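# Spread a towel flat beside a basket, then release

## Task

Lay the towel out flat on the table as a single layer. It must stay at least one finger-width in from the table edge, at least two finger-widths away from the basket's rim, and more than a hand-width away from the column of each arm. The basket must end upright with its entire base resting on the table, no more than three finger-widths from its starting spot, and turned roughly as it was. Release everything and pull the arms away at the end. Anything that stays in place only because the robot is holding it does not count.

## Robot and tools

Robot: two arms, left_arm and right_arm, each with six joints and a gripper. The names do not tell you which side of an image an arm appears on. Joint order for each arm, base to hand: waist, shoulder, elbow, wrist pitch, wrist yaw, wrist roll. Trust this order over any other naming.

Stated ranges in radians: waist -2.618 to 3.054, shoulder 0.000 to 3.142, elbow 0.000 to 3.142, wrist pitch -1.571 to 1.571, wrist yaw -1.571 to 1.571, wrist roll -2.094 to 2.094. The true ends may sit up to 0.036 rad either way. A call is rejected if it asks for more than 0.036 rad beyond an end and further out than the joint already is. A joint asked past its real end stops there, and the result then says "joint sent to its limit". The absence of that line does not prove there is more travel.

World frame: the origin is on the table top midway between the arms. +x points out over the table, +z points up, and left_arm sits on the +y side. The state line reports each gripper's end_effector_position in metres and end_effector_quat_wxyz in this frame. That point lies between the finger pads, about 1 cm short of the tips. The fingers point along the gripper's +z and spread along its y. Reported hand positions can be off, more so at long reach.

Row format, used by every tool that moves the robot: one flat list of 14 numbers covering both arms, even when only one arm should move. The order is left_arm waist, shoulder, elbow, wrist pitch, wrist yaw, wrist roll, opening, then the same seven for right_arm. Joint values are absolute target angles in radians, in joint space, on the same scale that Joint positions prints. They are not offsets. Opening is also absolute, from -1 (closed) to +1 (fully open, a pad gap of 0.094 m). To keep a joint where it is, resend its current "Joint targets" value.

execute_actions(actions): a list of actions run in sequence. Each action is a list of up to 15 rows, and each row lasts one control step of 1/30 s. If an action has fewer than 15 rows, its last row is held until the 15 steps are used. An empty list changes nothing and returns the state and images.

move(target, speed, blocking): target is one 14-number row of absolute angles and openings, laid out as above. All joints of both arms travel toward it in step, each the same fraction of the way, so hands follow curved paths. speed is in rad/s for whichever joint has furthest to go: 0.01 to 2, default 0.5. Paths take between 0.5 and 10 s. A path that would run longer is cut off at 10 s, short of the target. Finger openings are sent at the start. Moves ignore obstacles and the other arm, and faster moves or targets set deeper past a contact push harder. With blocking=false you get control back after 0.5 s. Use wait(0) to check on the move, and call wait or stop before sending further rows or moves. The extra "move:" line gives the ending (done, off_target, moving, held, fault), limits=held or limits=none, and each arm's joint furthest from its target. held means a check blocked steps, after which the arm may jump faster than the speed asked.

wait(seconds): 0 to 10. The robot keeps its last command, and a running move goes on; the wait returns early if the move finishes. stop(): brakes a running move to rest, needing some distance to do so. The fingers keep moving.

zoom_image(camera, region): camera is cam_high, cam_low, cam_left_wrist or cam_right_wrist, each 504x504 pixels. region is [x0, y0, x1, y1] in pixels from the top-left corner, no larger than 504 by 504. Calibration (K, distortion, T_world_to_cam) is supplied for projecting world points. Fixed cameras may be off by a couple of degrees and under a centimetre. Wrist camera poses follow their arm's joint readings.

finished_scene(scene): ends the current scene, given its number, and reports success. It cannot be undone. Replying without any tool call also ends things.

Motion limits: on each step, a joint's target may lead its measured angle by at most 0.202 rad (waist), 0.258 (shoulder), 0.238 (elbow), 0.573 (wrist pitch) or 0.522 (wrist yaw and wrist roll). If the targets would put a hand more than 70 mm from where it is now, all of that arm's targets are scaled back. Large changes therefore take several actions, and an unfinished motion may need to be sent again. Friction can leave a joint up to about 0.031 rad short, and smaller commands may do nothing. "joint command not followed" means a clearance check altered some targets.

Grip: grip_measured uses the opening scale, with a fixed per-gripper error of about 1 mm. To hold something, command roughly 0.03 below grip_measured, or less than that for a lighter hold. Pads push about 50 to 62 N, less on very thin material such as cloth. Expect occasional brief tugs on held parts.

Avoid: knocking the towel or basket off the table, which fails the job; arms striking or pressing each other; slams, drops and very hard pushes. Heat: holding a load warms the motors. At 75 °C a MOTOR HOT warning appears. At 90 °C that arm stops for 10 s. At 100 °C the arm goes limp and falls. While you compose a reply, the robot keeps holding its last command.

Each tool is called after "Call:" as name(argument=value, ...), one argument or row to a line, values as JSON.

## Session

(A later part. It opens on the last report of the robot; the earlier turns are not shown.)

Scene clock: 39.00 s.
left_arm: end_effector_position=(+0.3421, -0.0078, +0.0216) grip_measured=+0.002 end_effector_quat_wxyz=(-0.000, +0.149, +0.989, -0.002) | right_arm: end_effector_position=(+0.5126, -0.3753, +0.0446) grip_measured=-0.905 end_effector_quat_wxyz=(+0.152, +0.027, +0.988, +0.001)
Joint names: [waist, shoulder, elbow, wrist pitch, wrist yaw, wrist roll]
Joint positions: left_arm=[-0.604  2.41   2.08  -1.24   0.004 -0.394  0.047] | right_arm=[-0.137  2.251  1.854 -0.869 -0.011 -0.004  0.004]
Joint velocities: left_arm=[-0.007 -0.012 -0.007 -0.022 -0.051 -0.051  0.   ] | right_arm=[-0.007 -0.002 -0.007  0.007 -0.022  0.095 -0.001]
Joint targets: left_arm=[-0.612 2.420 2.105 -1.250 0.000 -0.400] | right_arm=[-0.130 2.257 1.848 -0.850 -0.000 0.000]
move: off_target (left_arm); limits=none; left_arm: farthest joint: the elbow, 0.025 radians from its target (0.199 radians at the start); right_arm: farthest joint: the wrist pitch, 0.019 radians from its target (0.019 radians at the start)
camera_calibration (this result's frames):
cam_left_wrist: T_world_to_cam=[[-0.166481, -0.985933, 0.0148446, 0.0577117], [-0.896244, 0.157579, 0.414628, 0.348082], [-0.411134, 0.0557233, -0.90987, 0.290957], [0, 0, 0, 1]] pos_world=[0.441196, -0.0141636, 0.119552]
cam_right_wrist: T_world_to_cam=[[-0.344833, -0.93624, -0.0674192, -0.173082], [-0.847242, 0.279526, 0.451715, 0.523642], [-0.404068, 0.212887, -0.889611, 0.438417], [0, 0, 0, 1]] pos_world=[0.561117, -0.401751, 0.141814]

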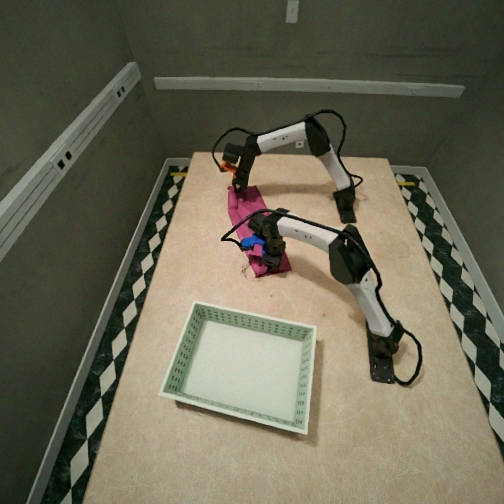

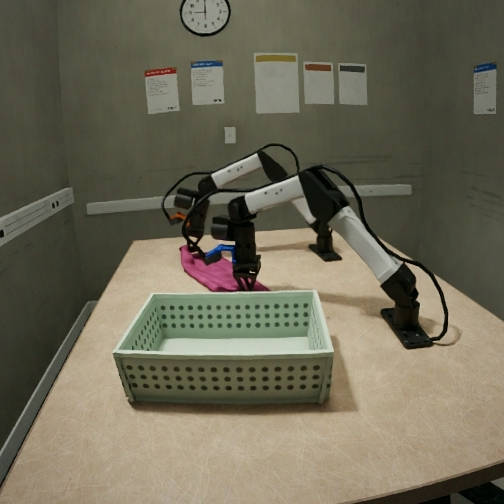

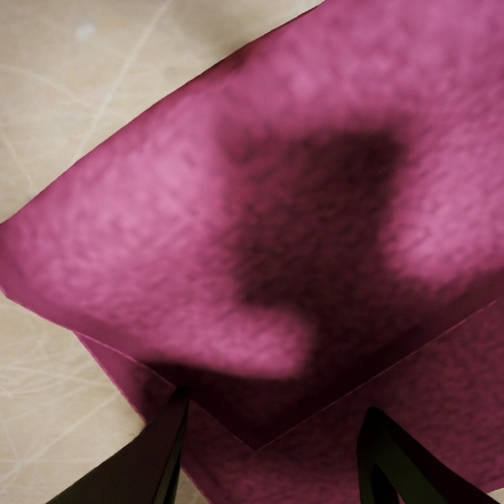

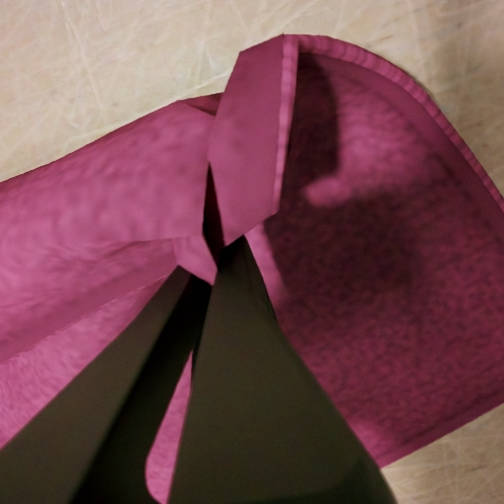

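Shift slightly +y, open a bit, and lower.

Call:
move(
  target=[-0.585,2.44,2.09,-1.22,0,-0.4,0.15,-0.13,2.257,1.848,-0.85,0,0,-1],
  speed=0.05,
)

Call:
move(
  target=[-0.585,2.44,2.09,-1.22,0,-0.4,-1,-0.13,2.257,1.848,-0.85,0,0,-1],
)

Scene clock: 41.93 s.
left_arm: end_effector_position=(+0.3445, -0.0056, +0.0164) grip_measured=+0.148 end_effector_quat_wxyz=(-0.003, +0.145, +0.989, -0.001) | right_arm: end_effector_position=(+0.5126, -0.3753, +0.0446) grip_measured=-0.905 end_effector_quat_wxyz=(+0.152, +0.027, +0.988, +0.001)
Joint names: [waist, shoulder, elbow, wrist pitch, wrist yaw, wrist roll]
Joint positions: left_arm=[-0.598  2.421  2.08  -1.234  0.004 -0.396  0.054] | right_arm=[-0.137  2.251  1.854 -0.869 -0.011 -0.004  0.004]
Joint velocities: left_arm=[-0.007  0.007 -0.007 -0.007 -0.022 -0.095  0.   ] | right_arm=[-0.002 -0.002 -0.002  0.051 -0.022 -0.022 -0.   ]
Joint targets: left_arm=[-0.585 2.440 2.090 -1.220 -0.000 -0.400] | right_arm=[-0.130 2.257 1.848 -0.850 -0.000 -0.000]
move: done; limits=none; left_arm: farthest joint: the shoulder, 0.019 radians from its target (0.030 radians at the start); right_arm: farthest joint: the wrist pitch, 0.019 radians from its target (0.019 radians at the start)
camera_calibration (this result's frames):
cam_left_wrist: T_world_to_cam=[[-0.158522, -0.987281, 0.0121544, 0.0576557], [-0.895755, 0.148982, 0.418841, 0.351703], [-0.415325, 0.055508, -0.907978, 0.288553], [0, 0, 0, 1]] pos_world=[0.444023, -0.0114922, 0.113991]
cam_right_wrist: T_world_to_cam=[[-0.344833, -0.93624, -0.0674192, -0.173082], [-0.847242, 0.279526, 0.451715, 0.523642], [-0.404068, 0.212887, -0.889611, 0.438417], [0, 0, 0, 1]] pos_world=[0.561117, -0.401751, 0.141814]

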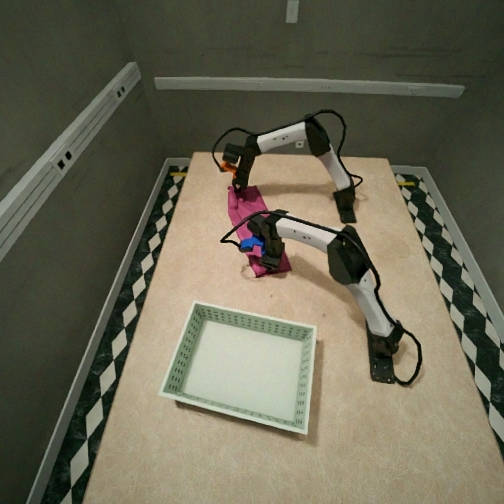

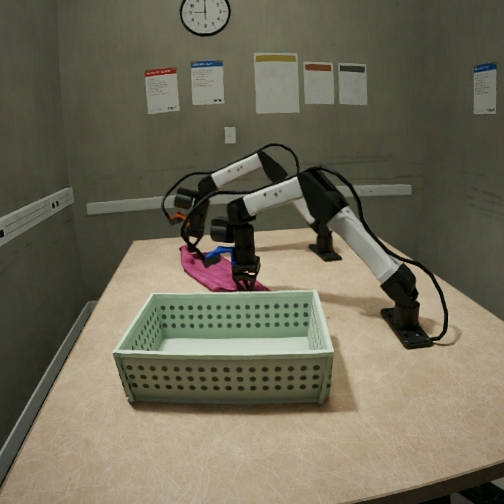

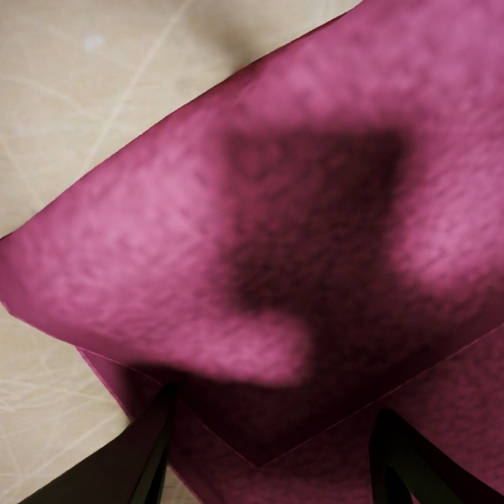

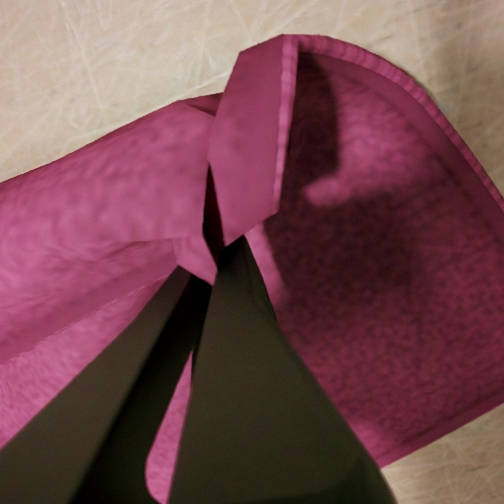

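Scene clock: 42.63 s.
left_arm: end_effector_position=(+0.3451, -0.0056, +0.0171) grip_measured=-0.958 end_effector_quat_wxyz=(-0.001, +0.145, +0.989, -0.001) | right_arm: end_effector_position=(+0.5127, -0.3753, +0.0446) grip_measured=-0.905 end_effector_quat_wxyz=(+0.152, +0.027, +0.988, +0.001)
Joint names: [waist, shoulder, elbow, wrist pitch, wrist yaw, wrist roll]
Joint positions: left_arm=[-0.597  2.42   2.08  -1.232  0.002 -0.396  0.002] | right_arm=[-0.137  2.251  1.854 -0.868 -0.011 -0.004  0.004]
Joint velocities: left_arm=[ 0.007 -0.002  0.002 -0.022  0.022  0.037 -0.   ] | right_arm=[ 0.022  0.012  0.002 -0.037 -0.007  0.051  0.001]
Joint targets: left_arm=[-0.585 2.440 2.090 -1.220 -0.000 -0.400] | right_arm=[-0.130 2.257 1.848 -0.850 -0.000 0.000]
move: done; limits=none; left_arm: farthest joint: the shoulder, 0.020 radians from its target (0.019 radians at the start); right_arm: farthest joint: the wrist pitch, 0.018 radians from its target (0.019 radians at the start)
camera_calibration (this result's frames):
cam_left_wrist: T_world_to_cam=[[-0.157436, -0.987452, 0.0123717, 0.0573858], [-0.897312, 0.148273, 0.415747, 0.352615], [-0.412365, 0.0543523, -0.909396, 0.288452], [0, 0, 0, 1]] pos_world=[0.444388, -0.0112958, 0.115009]
cam_right_wrist: T_world_to_cam=[[-0.344916, -0.936226, -0.0671816, -0.17308], [-0.847372, 0.279797, 0.451303, 0.523909], [-0.403724, 0.21259, -0.889838, 0.438213], [0, 0, 0, 1]] pos_world=[0.561165, -0.40179, 0.141869]

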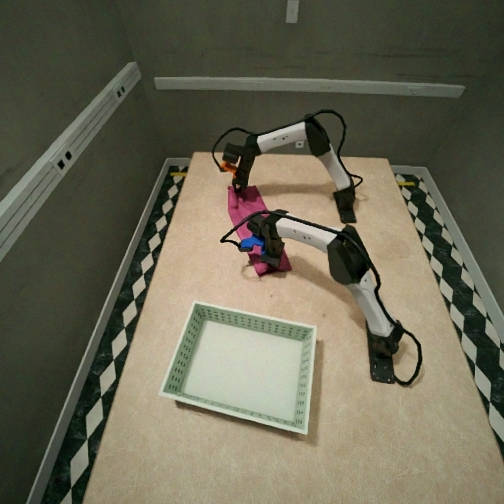

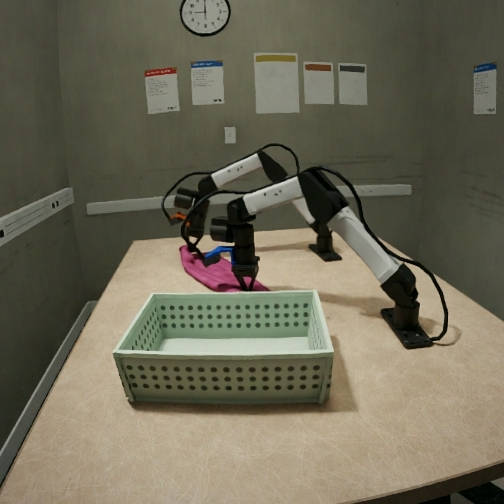

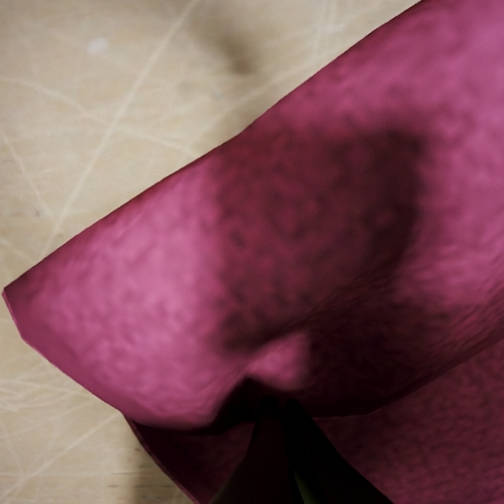

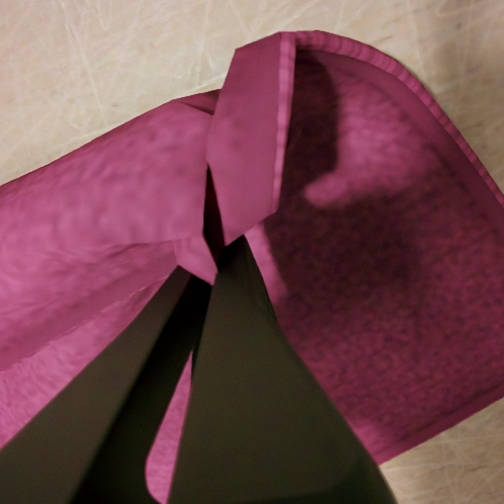

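Call:
move(
  target=[-0.59,1.845,2.0,-1.356,0,-0.55,-1,-0.148,1.414,1.542,-1.328,0,0,-1],
  speed=0.3,
)

Call:
zoom_image(
  camera="cam_low",
  region=[150,120,350,310],
)

Call:
zoom_image(
  camera="cam_high",
  region=[180,130,380,330],
)

Scene clock: 47.83 s.
left_arm: end_effector_position=(+0.3066, +0.0260, +0.2346) grip_measured=-0.958 end_effector_quat_wxyz=(+0.152, +0.070, +0.980, -0.109) | right_arm: end_effector_position=(+0.3111, -0.3633, +0.2373) grip_measured=-0.905 end_effector_quat_wxyz=(+0.186, +0.026, +0.982, -0.000)
Joint names: [waist, shoulder, elbow, wrist pitch, wrist yaw, wrist roll]
Joint positions: left_arm=[-0.597  1.863  2.018 -1.351  0.002 -0.544  0.002] | right_arm=[-0.137  1.427  1.558 -1.328 -0.011 -0.004  0.004]
Joint velocities: left_arm=[ 0.012 -0.017  0.002 -0.022 -0.081  0.007  0.001] | right_arm=[-0.007 -0.002 -0.017 -0.007  0.007 -0.051 -0.001]
Joint targets: left_arm=[-0.590 1.845 2.000 -1.356 -0.000 -0.550] | right_arm=[-0.148 1.414 1.542 -1.328 -0.000 -0.000]
move: done; limits=none; left_arm: farthest joint: the shoulder, 0.018 radians from its target (0.575 radians at the start); right_arm: farthest joint: the elbow, 0.016 radians from its target (0.312 radians at the start)
camera_calibration (this result's frames):
cam_left_wrist: T_world_to_cam=[[-0.0481016, -0.969336, 0.240986, -0.0078012], [-0.988901, 0.0801713, 0.125091, 0.320952], [-0.140575, -0.232295, -0.962433, 0.405213], [0, 0, 0, 1]] pos_world=[0.373977, 0.0608356, 0.351722]
cam_right_wrist: T_world_to_cam=[[-0.339637, -0.936542, -0.0868065, -0.215466], [-0.876252, 0.281526, 0.391056, 0.286635], [-0.341802, 0.208881, -0.916264, 0.511406], [0, 0, 0, 1]] pos_world=[0.352785, -0.389312, 0.337789]

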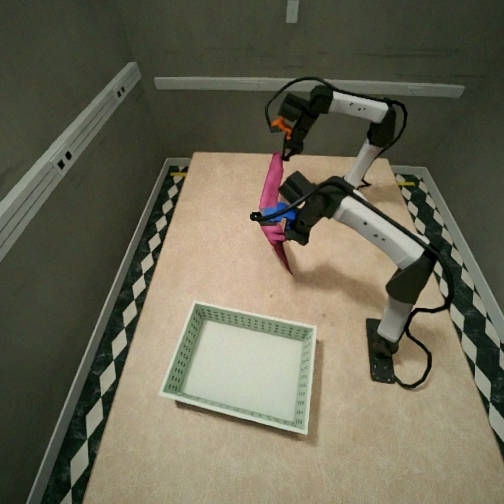

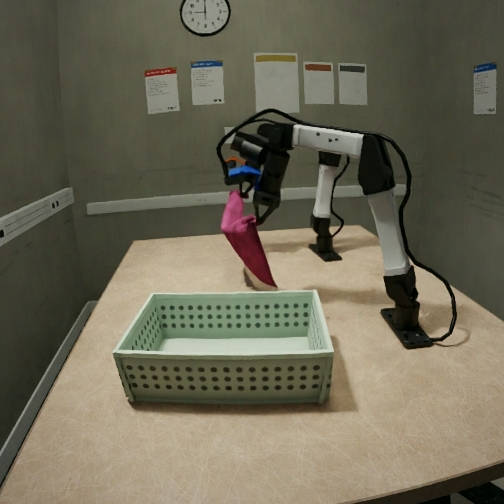

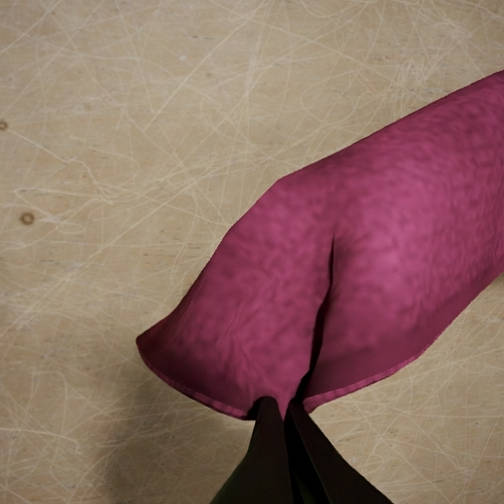

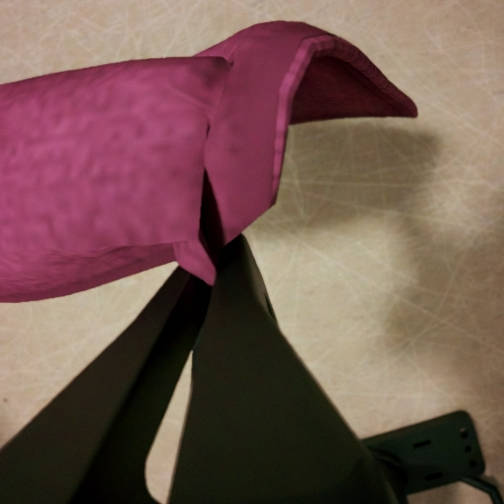

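Region (150, 120, 350, 310) of cam_low's 504x504 image, scaled by 2.520, with more detail than that image has; it fills the top 479 rows of this view, and the rest is white.

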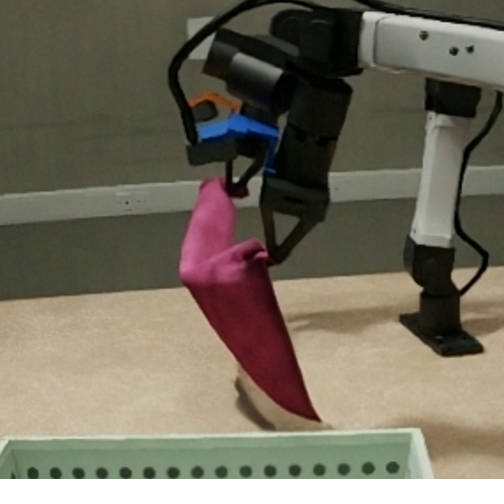

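Region (180, 130, 380, 330) of cam_high's 504x504 image, scaled by 2.520, with more detail than that image has.

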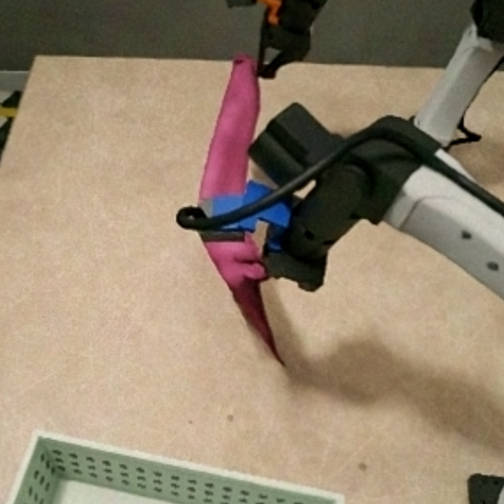

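Call:
move(
  target=[-0.405,2.157,2.39,-1.121,0,-0.45,-1,-0.123,1.739,1.8,-0.948,0,0,-1],
  speed=0.4,
)

Call:
zoom_image(
  camera="cam_low",
  region=[130,120,330,310],
)

Scene clock: 50.80 s.
left_arm: end_effector_position=(+0.4565, +0.0334, +0.2488) grip_measured=-0.958 end_effector_quat_wxyz=(+0.282, +0.021, +0.948, -0.147) | right_arm: end_effector_position=(+0.4558, -0.3692, +0.2463) grip_measured=-0.905 end_effector_quat_wxyz=(+0.314, +0.022, +0.949, -0.004)
Joint names: [waist, shoulder, elbow, wrist pitch, wrist yaw, wrist roll]
Joint positions: left_arm=[-0.409  2.151  2.364 -1.137  0.002 -0.454  0.002] | right_arm=[-0.131  1.735  1.775 -0.973 -0.011 -0.004  0.004]
Joint velocities: left_arm=[ 0.012 -0.007  0.002 -0.11   0.022  0.022 -0.   ] | right_arm=[-0.007 -0.027  0.012  0.007  0.051 -0.081  0.001]
Joint targets: left_arm=[-0.405 2.157 2.390 -1.121 -0.000 -0.450] | right_arm=[-0.123 1.739 1.800 -0.948 0.000 0.000]
move: off_target (left_arm, right_arm); limits=none; left_arm: farthest joint: the elbow, 0.026 radians from its target (0.372 radians at the start); right_arm: farthest joint: the elbow, 0.025 radians from its target (0.242 radians at the start)
camera_calibration (this result's frames):
cam_left_wrist: T_world_to_cam=[[-0.0177109, -0.938789, 0.344037, -0.0373963], [-0.991403, -0.028126, -0.127786, 0.534484], [0.12964, -0.343342, -0.93022, 0.313971], [0, 0, 0, 1]] pos_world=[0.488524, 0.0877251, 0.373228]
cam_right_wrist: T_world_to_cam=[[-0.301386, -0.940347, -0.157845, -0.1724], [-0.949115, 0.279998, 0.144156, 0.505023], [-0.0913604, 0.19326, -0.976885, 0.465405], [0, 0, 0, 1]] pos_world=[0.469885, -0.393466, 0.354633]

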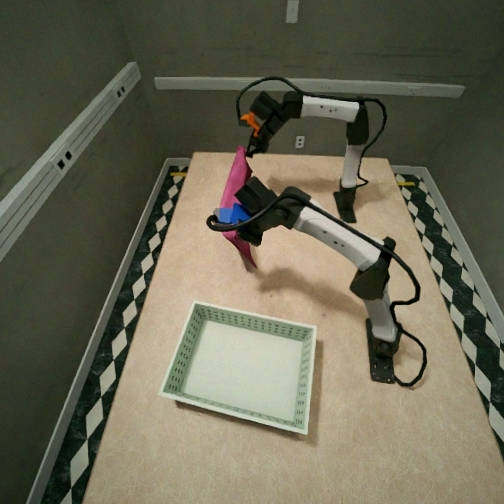

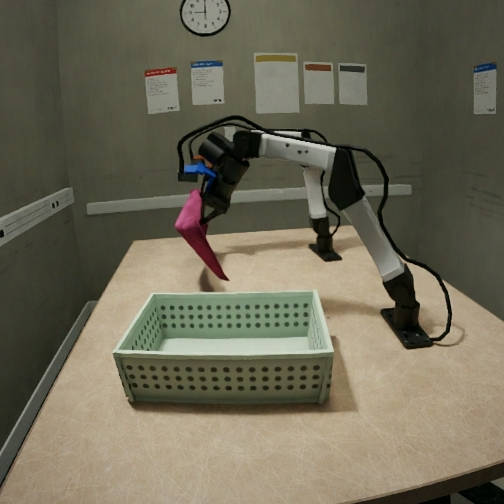

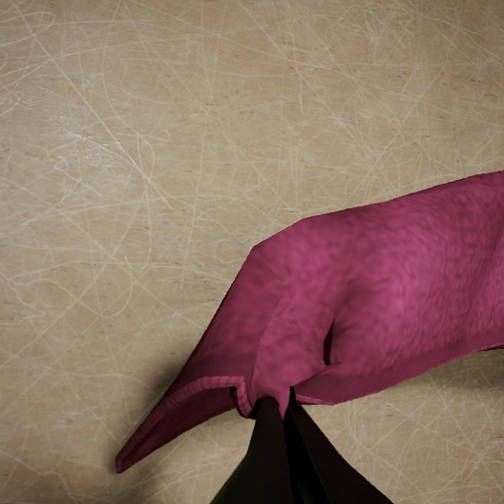

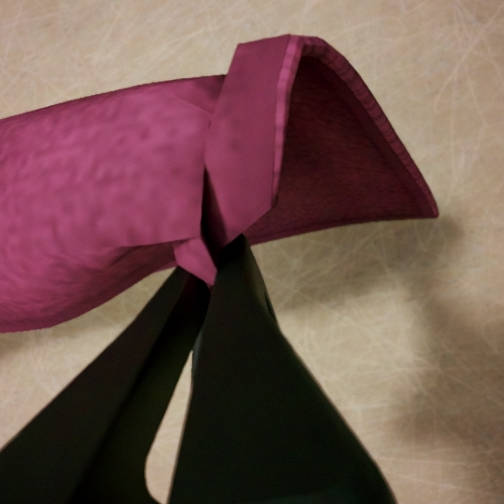

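Region (130, 120, 330, 310) of cam_low's 504x504 image, scaled by 2.520, with more detail than that image has; it fills the top 479 rows of this view, and the rest is white.

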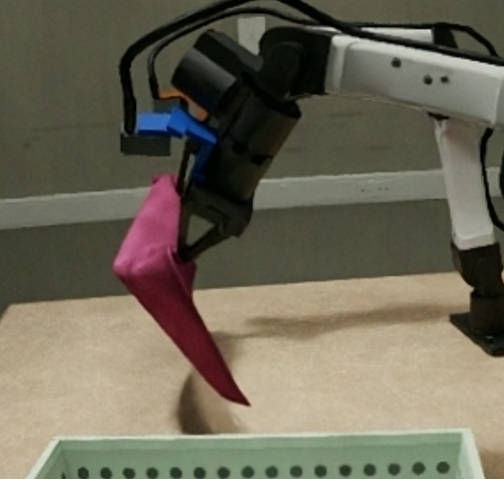

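Call:
move(
  target=[-0.546,1.88,1.896,-1.204,0,-0.55,-1,-0.139,1.47,1.435,-1.153,0,0,-1],
  speed=1.2,
)

Call:
zoom_image(
  camera="cam_low",
  region=[130,120,330,310],
)

Scene clock: 52.77 s.
left_arm: end_effector_position=(+0.3377, +0.0301, +0.1974) grip_measured=-0.958 end_effector_quat_wxyz=(+0.156, +0.045, +0.981, -0.106) | right_arm: end_effector_position=(+0.3392, -0.3629, +0.1985) grip_measured=-0.905 end_effector_quat_wxyz=(+0.188, +0.023, +0.982, +0.000)
Joint names: [waist, shoulder, elbow, wrist pitch, wrist yaw, wrist roll]
Joint positions: left_arm=[-0.545  1.902  1.913 -1.203  0.002 -0.543  0.002] | right_arm=[-0.131  1.485  1.447 -1.155 -0.011 -0.004  0.004]
Joint velocities: left_arm=[-0.002  0.007 -0.012 -0.037 -0.007 -0.066  0.   ] | right_arm=[-0.012 -0.002  0.002 -0.022 -0.007  0.066  0.001]
Joint targets: left_arm=[-0.546 1.880 1.896 -1.204 0.000 -0.550] | right_arm=[-0.139 1.470 1.435 -1.153 0.000 -0.000]
move: off_target (left_arm); limits=none; left_arm: farthest joint: the shoulder, 0.022 radians from its target (0.271 radians at the start); right_arm: farthest joint: the shoulder, 0.015 radians from its target (0.265 radians at the start)
camera_calibration (this result's frames):
cam_left_wrist: T_world_to_cam=[[0.00119706, -0.970061, 0.242857, -0.0103413], [-0.99207, 0.0293712, 0.122209, 0.359186], [-0.125683, -0.241078, -0.962333, 0.369881], [0, 0, 0, 1]] pos_world=[0.402838, 0.0685888, 0.314565]
cam_right_wrist: T_world_to_cam=[[-0.333581, -0.938616, -0.0878857, -0.21152], [-0.879437, 0.276253, 0.387652, 0.326259], [-0.339578, 0.206604, -0.917607, 0.484055], [0, 0, 0, 1]] pos_world=[0.38074, -0.388673, 0.299107]

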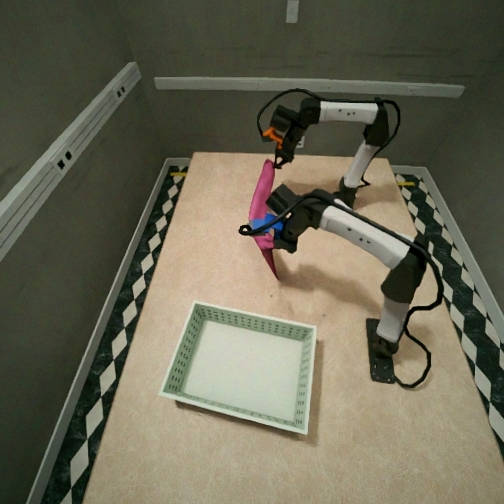

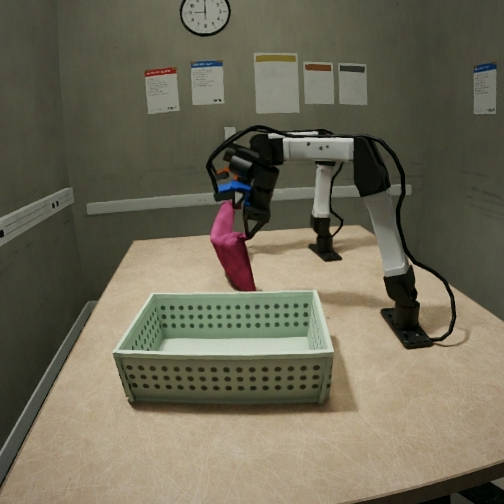

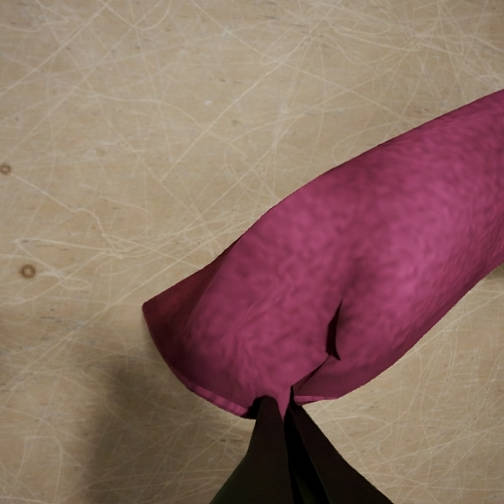

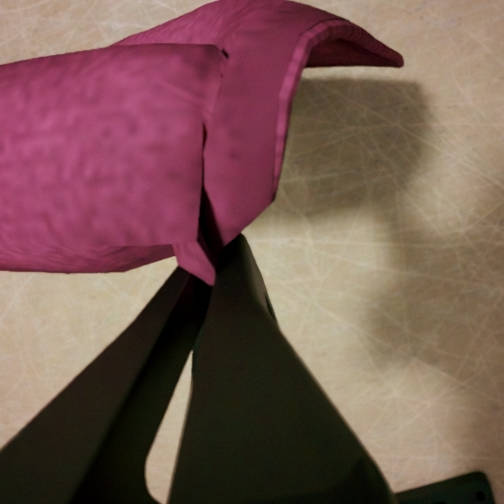

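Region (130, 120, 330, 310) of cam_low's 504x504 image, scaled by 2.520, with more detail than that image has; it fills the top 479 rows of this view, and the rest is white.

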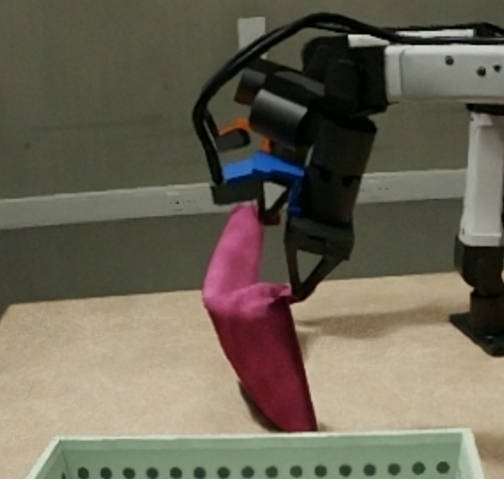

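Call:
move(
  target=[-0.779,1.485,1.36,-1.072,0,-0.7,-1,-0.178,0.965,1.02,-1.252,0,0,-1],
  speed=0.8,
)

Call:
zoom_image(
  camera="cam_low",
  region=[170,120,370,310],
)

Call:
zoom_image(
  camera="cam_high",
  region=[180,130,380,330],
)

Scene clock: 55.07 s.
left_arm: end_effector_position=(+0.2037, +0.0336, +0.1748) grip_measured=-0.958 end_effector_quat_wxyz=(+0.126, +0.083, +0.980, -0.126) | right_arm: end_effector_position=(+0.2057, -0.3633, +0.1762) grip_measured=-0.905 end_effector_quat_wxyz=(+0.182, +0.042, +0.982, -0.003)
Joint names: [waist, shoulder, elbow, wrist pitch, wrist yaw, wrist roll]
Joint positions: left_arm=[-0.773  1.506  1.377 -1.083  0.002 -0.694  0.002] | right_arm=[-0.168  0.979  1.033 -1.26  -0.011 -0.004  0.004]
Joint velocities: left_arm=[-0.002 -0.002 -0.007 -0.066  0.007  0.066 -0.   ] | right_arm=[ 0.007 -0.017 -0.017 -0.022 -0.037  0.051  0.001]
Joint targets: left_arm=[-0.779 1.485 1.360 -1.072 0.000 -0.700] | right_arm=[-0.178 0.965 1.020 -1.252 -0.000 0.000]
move: off_target (left_arm); limits=none; left_arm: farthest joint: the shoulder, 0.021 radians from its target (0.417 radians at the start); right_arm: farthest joint: the shoulder, 0.014 radians from its target (0.520 radians at the start)
camera_calibration (this result's frames):
cam_left_wrist: T_world_to_cam=[[-0.0697125, -0.960409, 0.269731, 0.00814294], [-0.978021, 0.119064, 0.171171, 0.214478], [-0.19651, -0.25187, -0.9476, 0.344371], [0, 0, 0, 1]] pos_world=[0.278004, 0.0690207, 0.287417]
cam_right_wrist: T_world_to_cam=[[-0.369445, -0.925399, -0.0845363, -0.246799], [-0.86387, 0.308507, 0.398185, 0.224198], [-0.342401, 0.220136, -0.913401, 0.42311], [0, 0, 0, 1]] pos_world=[0.247373, -0.390697, 0.276333]

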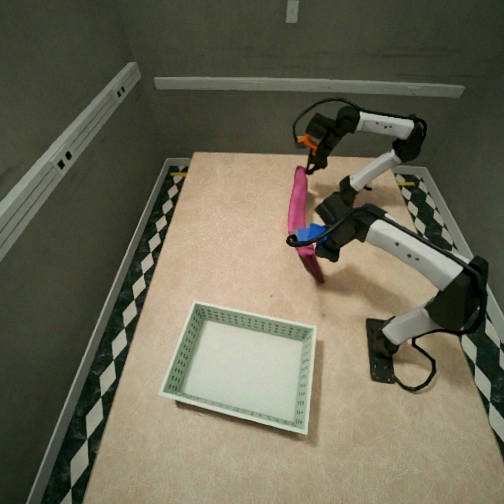

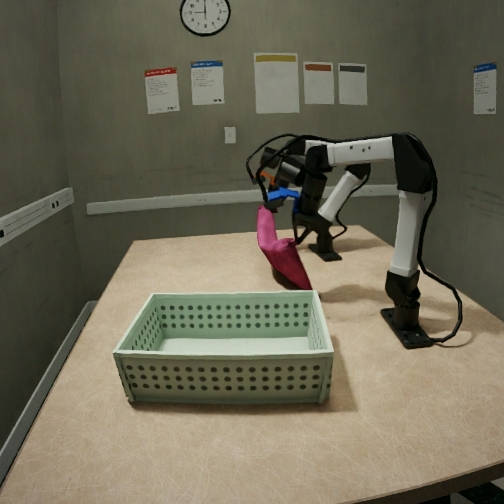

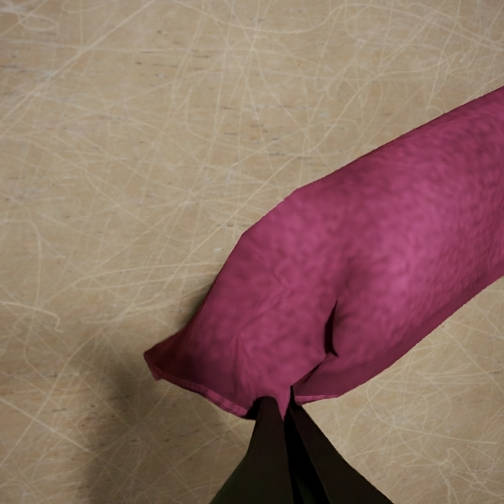

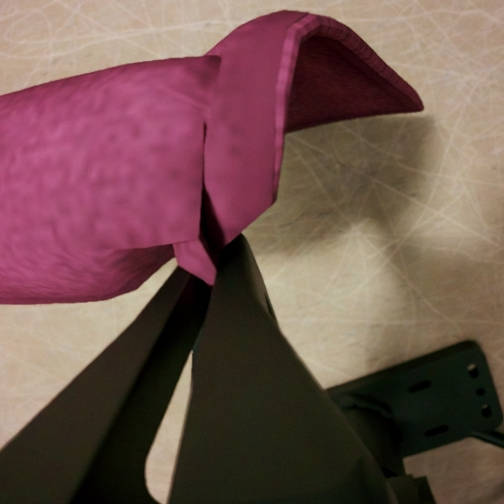

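Region (170, 120, 370, 310) of cam_low's 504x504 image, scaled by 2.520, with more detail than that image has; it fills the top 479 rows of this view, and the rest is white.

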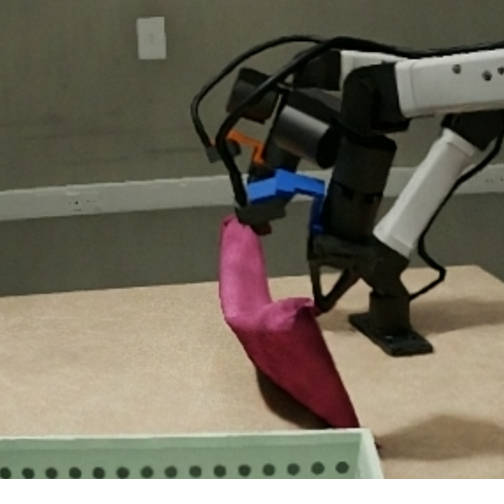

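Region (180, 130, 380, 330) of cam_high's 504x504 image, scaled by 2.520, with more detail than that image has.

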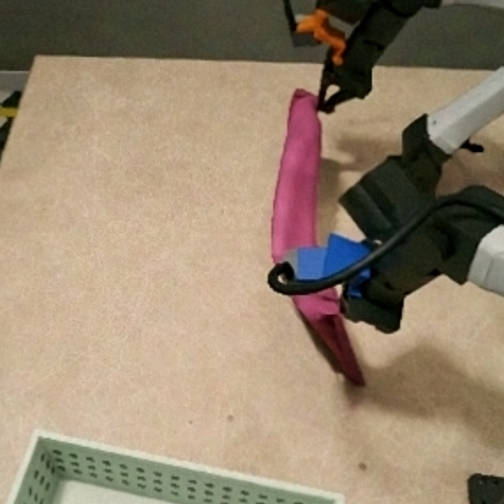

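Call:
move(
  target=[-0.44,2.504,2.39,-1.445,0,-0.45,-1,-0.103,2.302,2.02,-1.51,0,0,-1],
  speed=0.5,
)

Call:
zoom_image(
  camera="cam_low",
  region=[130,120,330,310],
)

Call:
zoom_image(
  camera="cam_high",
  region=[180,130,380,330],
)

Scene clock: 60.37 s.
left_arm: end_effector_position=(+0.3978, +0.0456, +0.0522) grip_measured=-0.958 end_effector_quat_wxyz=(+0.000, +0.040, +0.999, -0.001) | right_arm: end_effector_position=(+0.3960, -0.3587, +0.0557) grip_measured=-0.905 end_effector_quat_wxyz=(-0.114, +0.016, +0.993, +0.007)
Joint names: [waist, shoulder, elbow, wrist pitch, wrist yaw, wrist roll]
Joint positions: left_arm=[-0.445  2.5    2.366 -1.435  0.002 -0.455  0.002] | right_arm=[-0.112  2.3    2.    -1.5   -0.01  -0.004  0.004]
Joint velocities: left_arm=[ 0.002  0.002 -0.012 -0.095 -0.007 -0.007 -0.001] | right_arm=[-0.012  0.002  0.012  0.007 -0.007 -0.007 -0.   ]
Joint targets: left_arm=[-0.440 2.504 2.390 -1.445 0.000 -0.450] | right_arm=[-0.103 2.302 2.020 -1.510 -0.000 -0.000]
move: off_target (left_arm); limits=none; left_arm: farthest joint: the elbow, 0.024 radians from its target (1.013 radians at the start); right_arm: farthest joint: the elbow, 0.020 radians from its target (0.987 radians at the start)
camera_calibration (this result's frames):
cam_left_wrist: T_world_to_cam=[[0.0520352, -0.998554, 0.0135279, 0.0329282], [-0.909277, -0.041773, 0.41409, 0.391235], [-0.412926, -0.0338479, -0.910135, 0.343591], [0, 0, 0, 1]] pos_world=[0.495905, 0.0608535, 0.150262]
cam_right_wrist: T_world_to_cam=[[-0.315447, -0.944688, 0.0897653, -0.220493], [-0.50412, 0.24697, 0.827568, 0.246729], [-0.803963, 0.215801, -0.554142, 0.538426], [0, 0, 0, 1]] pos_world=[0.487702, -0.385425, 0.113972]

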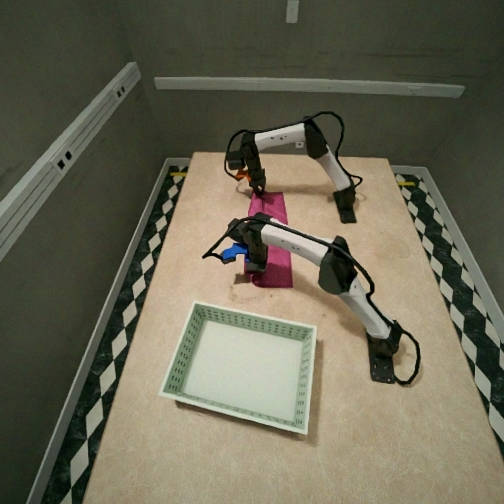

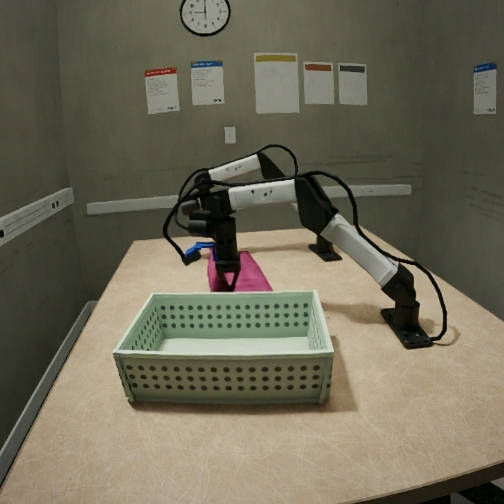

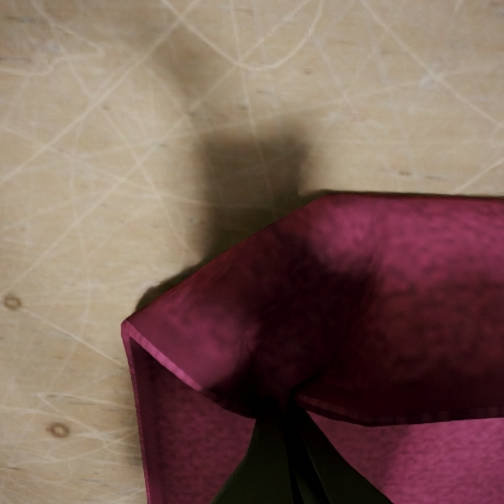

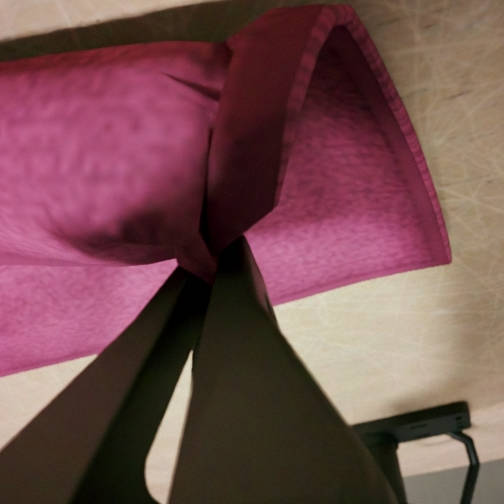

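Region (130, 120, 330, 310) of cam_low's 504x504 image, scaled by 2.520, with more detail than that image has; it fills the top 479 rows of this view, and the rest is white.

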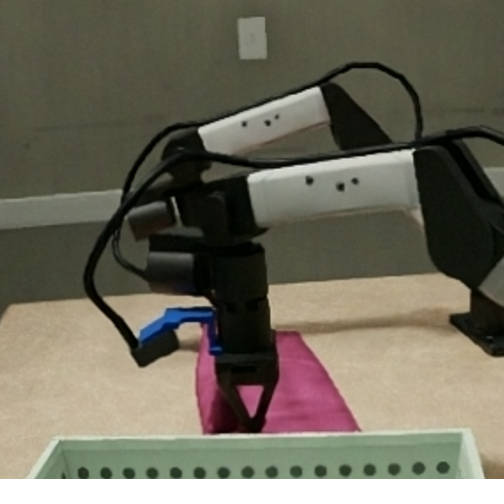

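Region (180, 130, 380, 330) of cam_high's 504x504 image, scaled by 2.520, with more detail than that image has.

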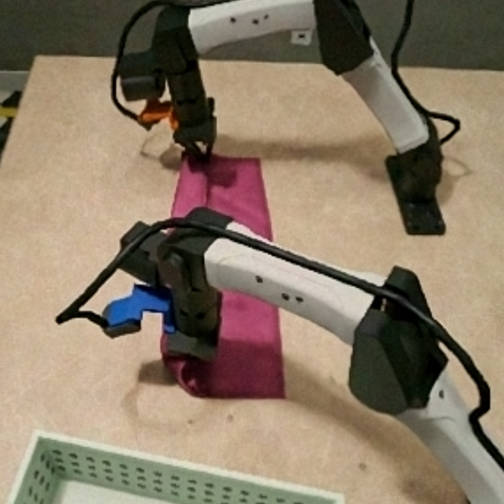

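Call:
move(
  target=[-0.44,2.504,2.39,-1.445,0,-0.45,0,-0.103,2.302,2.02,-1.51,0,0,0],
)

Call:
move(
  target=[-0.9,1.5,1.3,-1.35,0,0,-1,-0.5,1.4,1.3,-1.45,0,0,1],
  speed=1,
)

Call:
zoom_image(
  camera="cam_high",
  region=[180,130,380,330],
)

Scene clock: 62.27 s.
left_arm: end_effector_position=(+0.3977, +0.0457, +0.0522) grip_measured=-0.002 end_effector_quat_wxyz=(-0.000, +0.040, +0.999, -0.001) | right_arm: end_effector_position=(+0.3958, -0.3587, +0.0558) grip_measured=-0.001 end_effector_quat_wxyz=(-0.115, +0.016, +0.993, +0.007)
Joint names: [waist, shoulder, elbow, wrist pitch, wrist yaw, wrist roll]
Joint positions: left_arm=[-0.445  2.5    2.366 -1.436  0.002 -0.455  0.047] | right_arm=[-0.112  2.3    2.    -1.501 -0.01  -0.004  0.047]
Joint velocities: left_arm=[-0.002  0.002 -0.007  0.022 -0.007 -0.007  0.   ] | right_arm=[ 0.002  0.002  0.002 -0.022 -0.095 -0.125 -0.   ]
Joint targets: left_arm=[-0.440 2.504 2.390 -1.445 0.000 -0.450] | right_arm=[-0.103 2.302 2.020 -1.510 -0.000 0.000]
move: off_target (left_arm); limits=none; left_arm: farthest joint: the elbow, 0.024 radians from its target (0.024 radians at the start); right_arm: farthest joint: the elbow, 0.020 radians from its target (0.020 radians at the start)
camera_calibration (this result's frames):
cam_left_wrist: T_world_to_cam=[[0.0520439, -0.998559, 0.0131055, 0.0330509], [-0.909005, -0.0419342, 0.414671, 0.390961], [-0.413524, -0.0334941, -0.909877, 0.343735], [0, 0, 0, 1]] pos_world=[0.495808, 0.060911, 0.150204]
cam_right_wrist: T_world_to_cam=[[-0.315378, -0.94469, 0.0899805, -0.220588], [-0.503489, 0.246948, 0.827959, 0.246321], [-0.804385, 0.215816, -0.553523, 0.538439], [0, 0, 0, 1]] pos_world=[0.487564, -0.38542, 0.113944]

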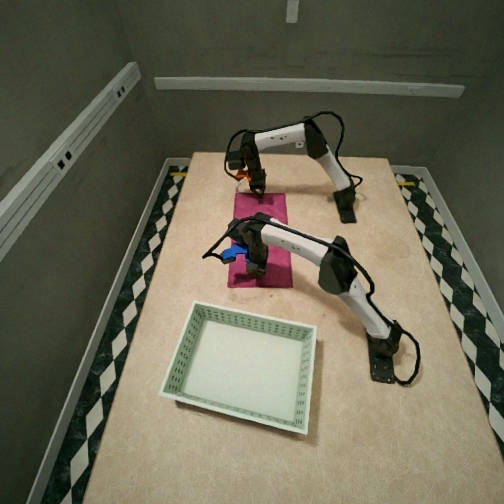

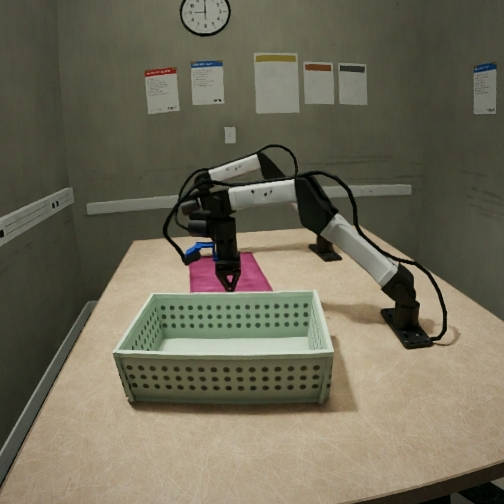

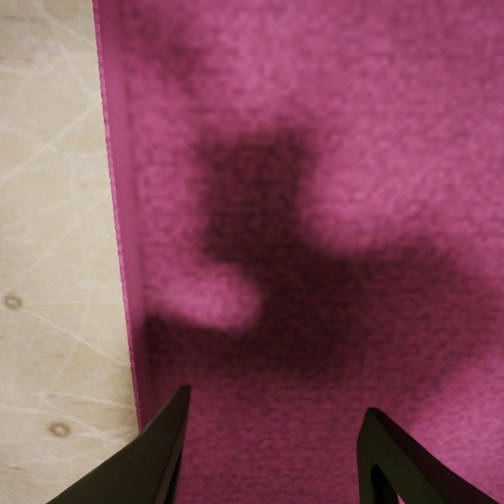

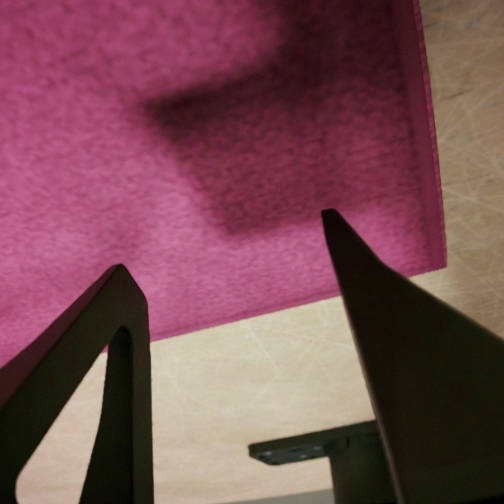

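Scene clock: 64.13 s.
left_arm: end_effector_position=(+0.1274, +0.0747, +0.1419) grip_measured=-0.989 end_effector_quat_wxyz=(+0.006, +0.469, +0.883, -0.004) | right_arm: end_effector_position=(+0.2159, -0.4384, +0.1645) grip_measured=+1.000 end_effector_quat_wxyz=(+0.007, +0.204, +0.979, +0.003)
Joint names: [waist, shoulder, elbow, wrist pitch, wrist yaw, wrist roll]
Joint positions: left_arm=[-0.893  1.516  1.318 -1.359  0.002 -0.005  0.001] | right_arm=[-0.492  1.411  1.315 -1.463 -0.008 -0.004  0.094]
Joint velocities: left_arm=[ 0.002  0.002 -0.007  0.022  0.022 -0.051  0.001] | right_arm=[-0.007 -0.007  0.002  0.022 -0.022  0.066  0.   ]
Joint targets: left_arm=[-0.900 1.500 1.300 -1.350 0.000 0.000] | right_arm=[-0.500 1.400 1.300 -1.450 0.000 -0.000]
move: done; limits=none; left_arm: farthest joint: the elbow, 0.018 radians from its target (1.066 radians at the start); right_arm: farthest joint: the elbow, 0.015 radians from its target (0.700 radians at the start)
camera_calibration (this result's frames):
cam_left_wrist: T_world_to_cam=[[-0.747876, -0.663684, 0.0142915, 0.151632], [-0.603704, 0.688926, 0.401151, 0.0177492], [-0.276083, 0.291384, -0.9159, 0.273669], [0, 0, 0, 1]] pos_world=[0.199673, 0.00866528, 0.241367]
cam_right_wrist: T_world_to_cam=[[-0.655456, -0.754924, 0.0216158, -0.194528], [-0.543298, 0.491209, 0.680838, 0.225208], [-0.524599, 0.434516, -0.732115, 0.535979], [0, 0, 0, 1]] pos_world=[0.276024, -0.490369, 0.243272]

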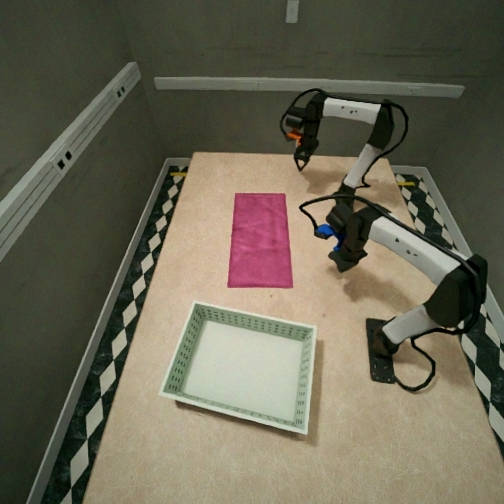

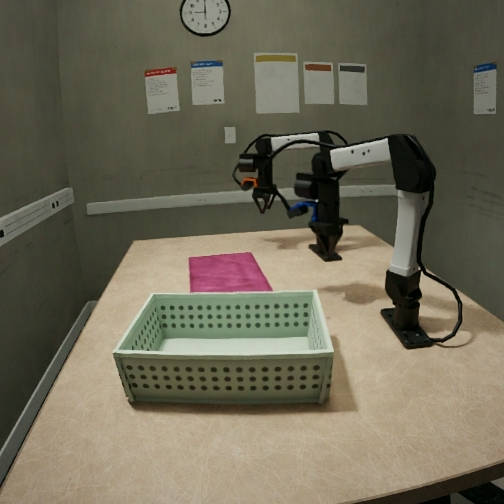

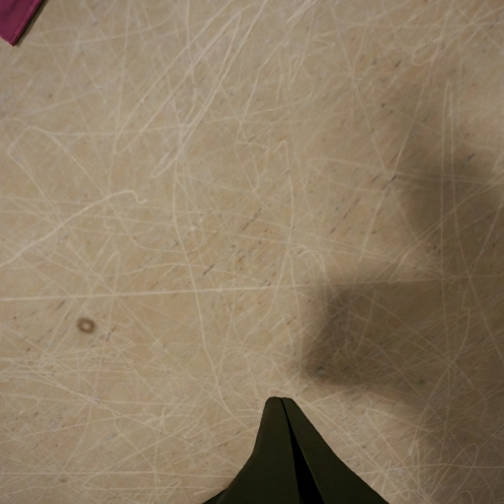

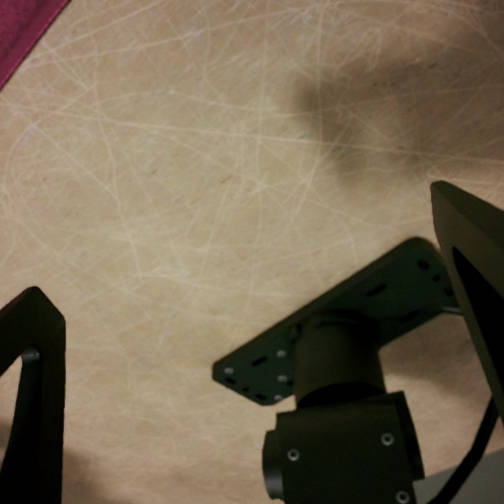

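Region (180, 130, 380, 330) of cam_high's 504x504 image, scaled by 2.520, with more detail than that image has.

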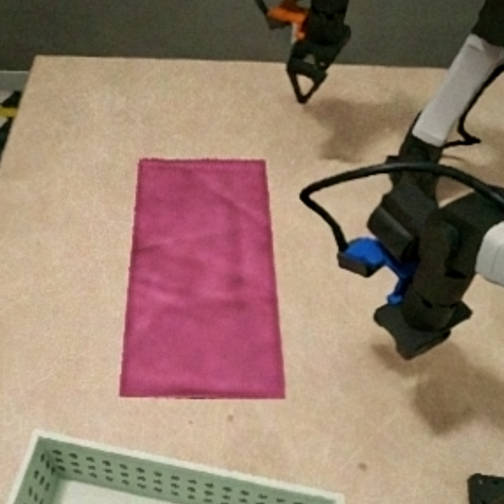

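It sprang open flat.

Call:
finished_scene(
  scene=1,
)

The scene is finished: the task was done.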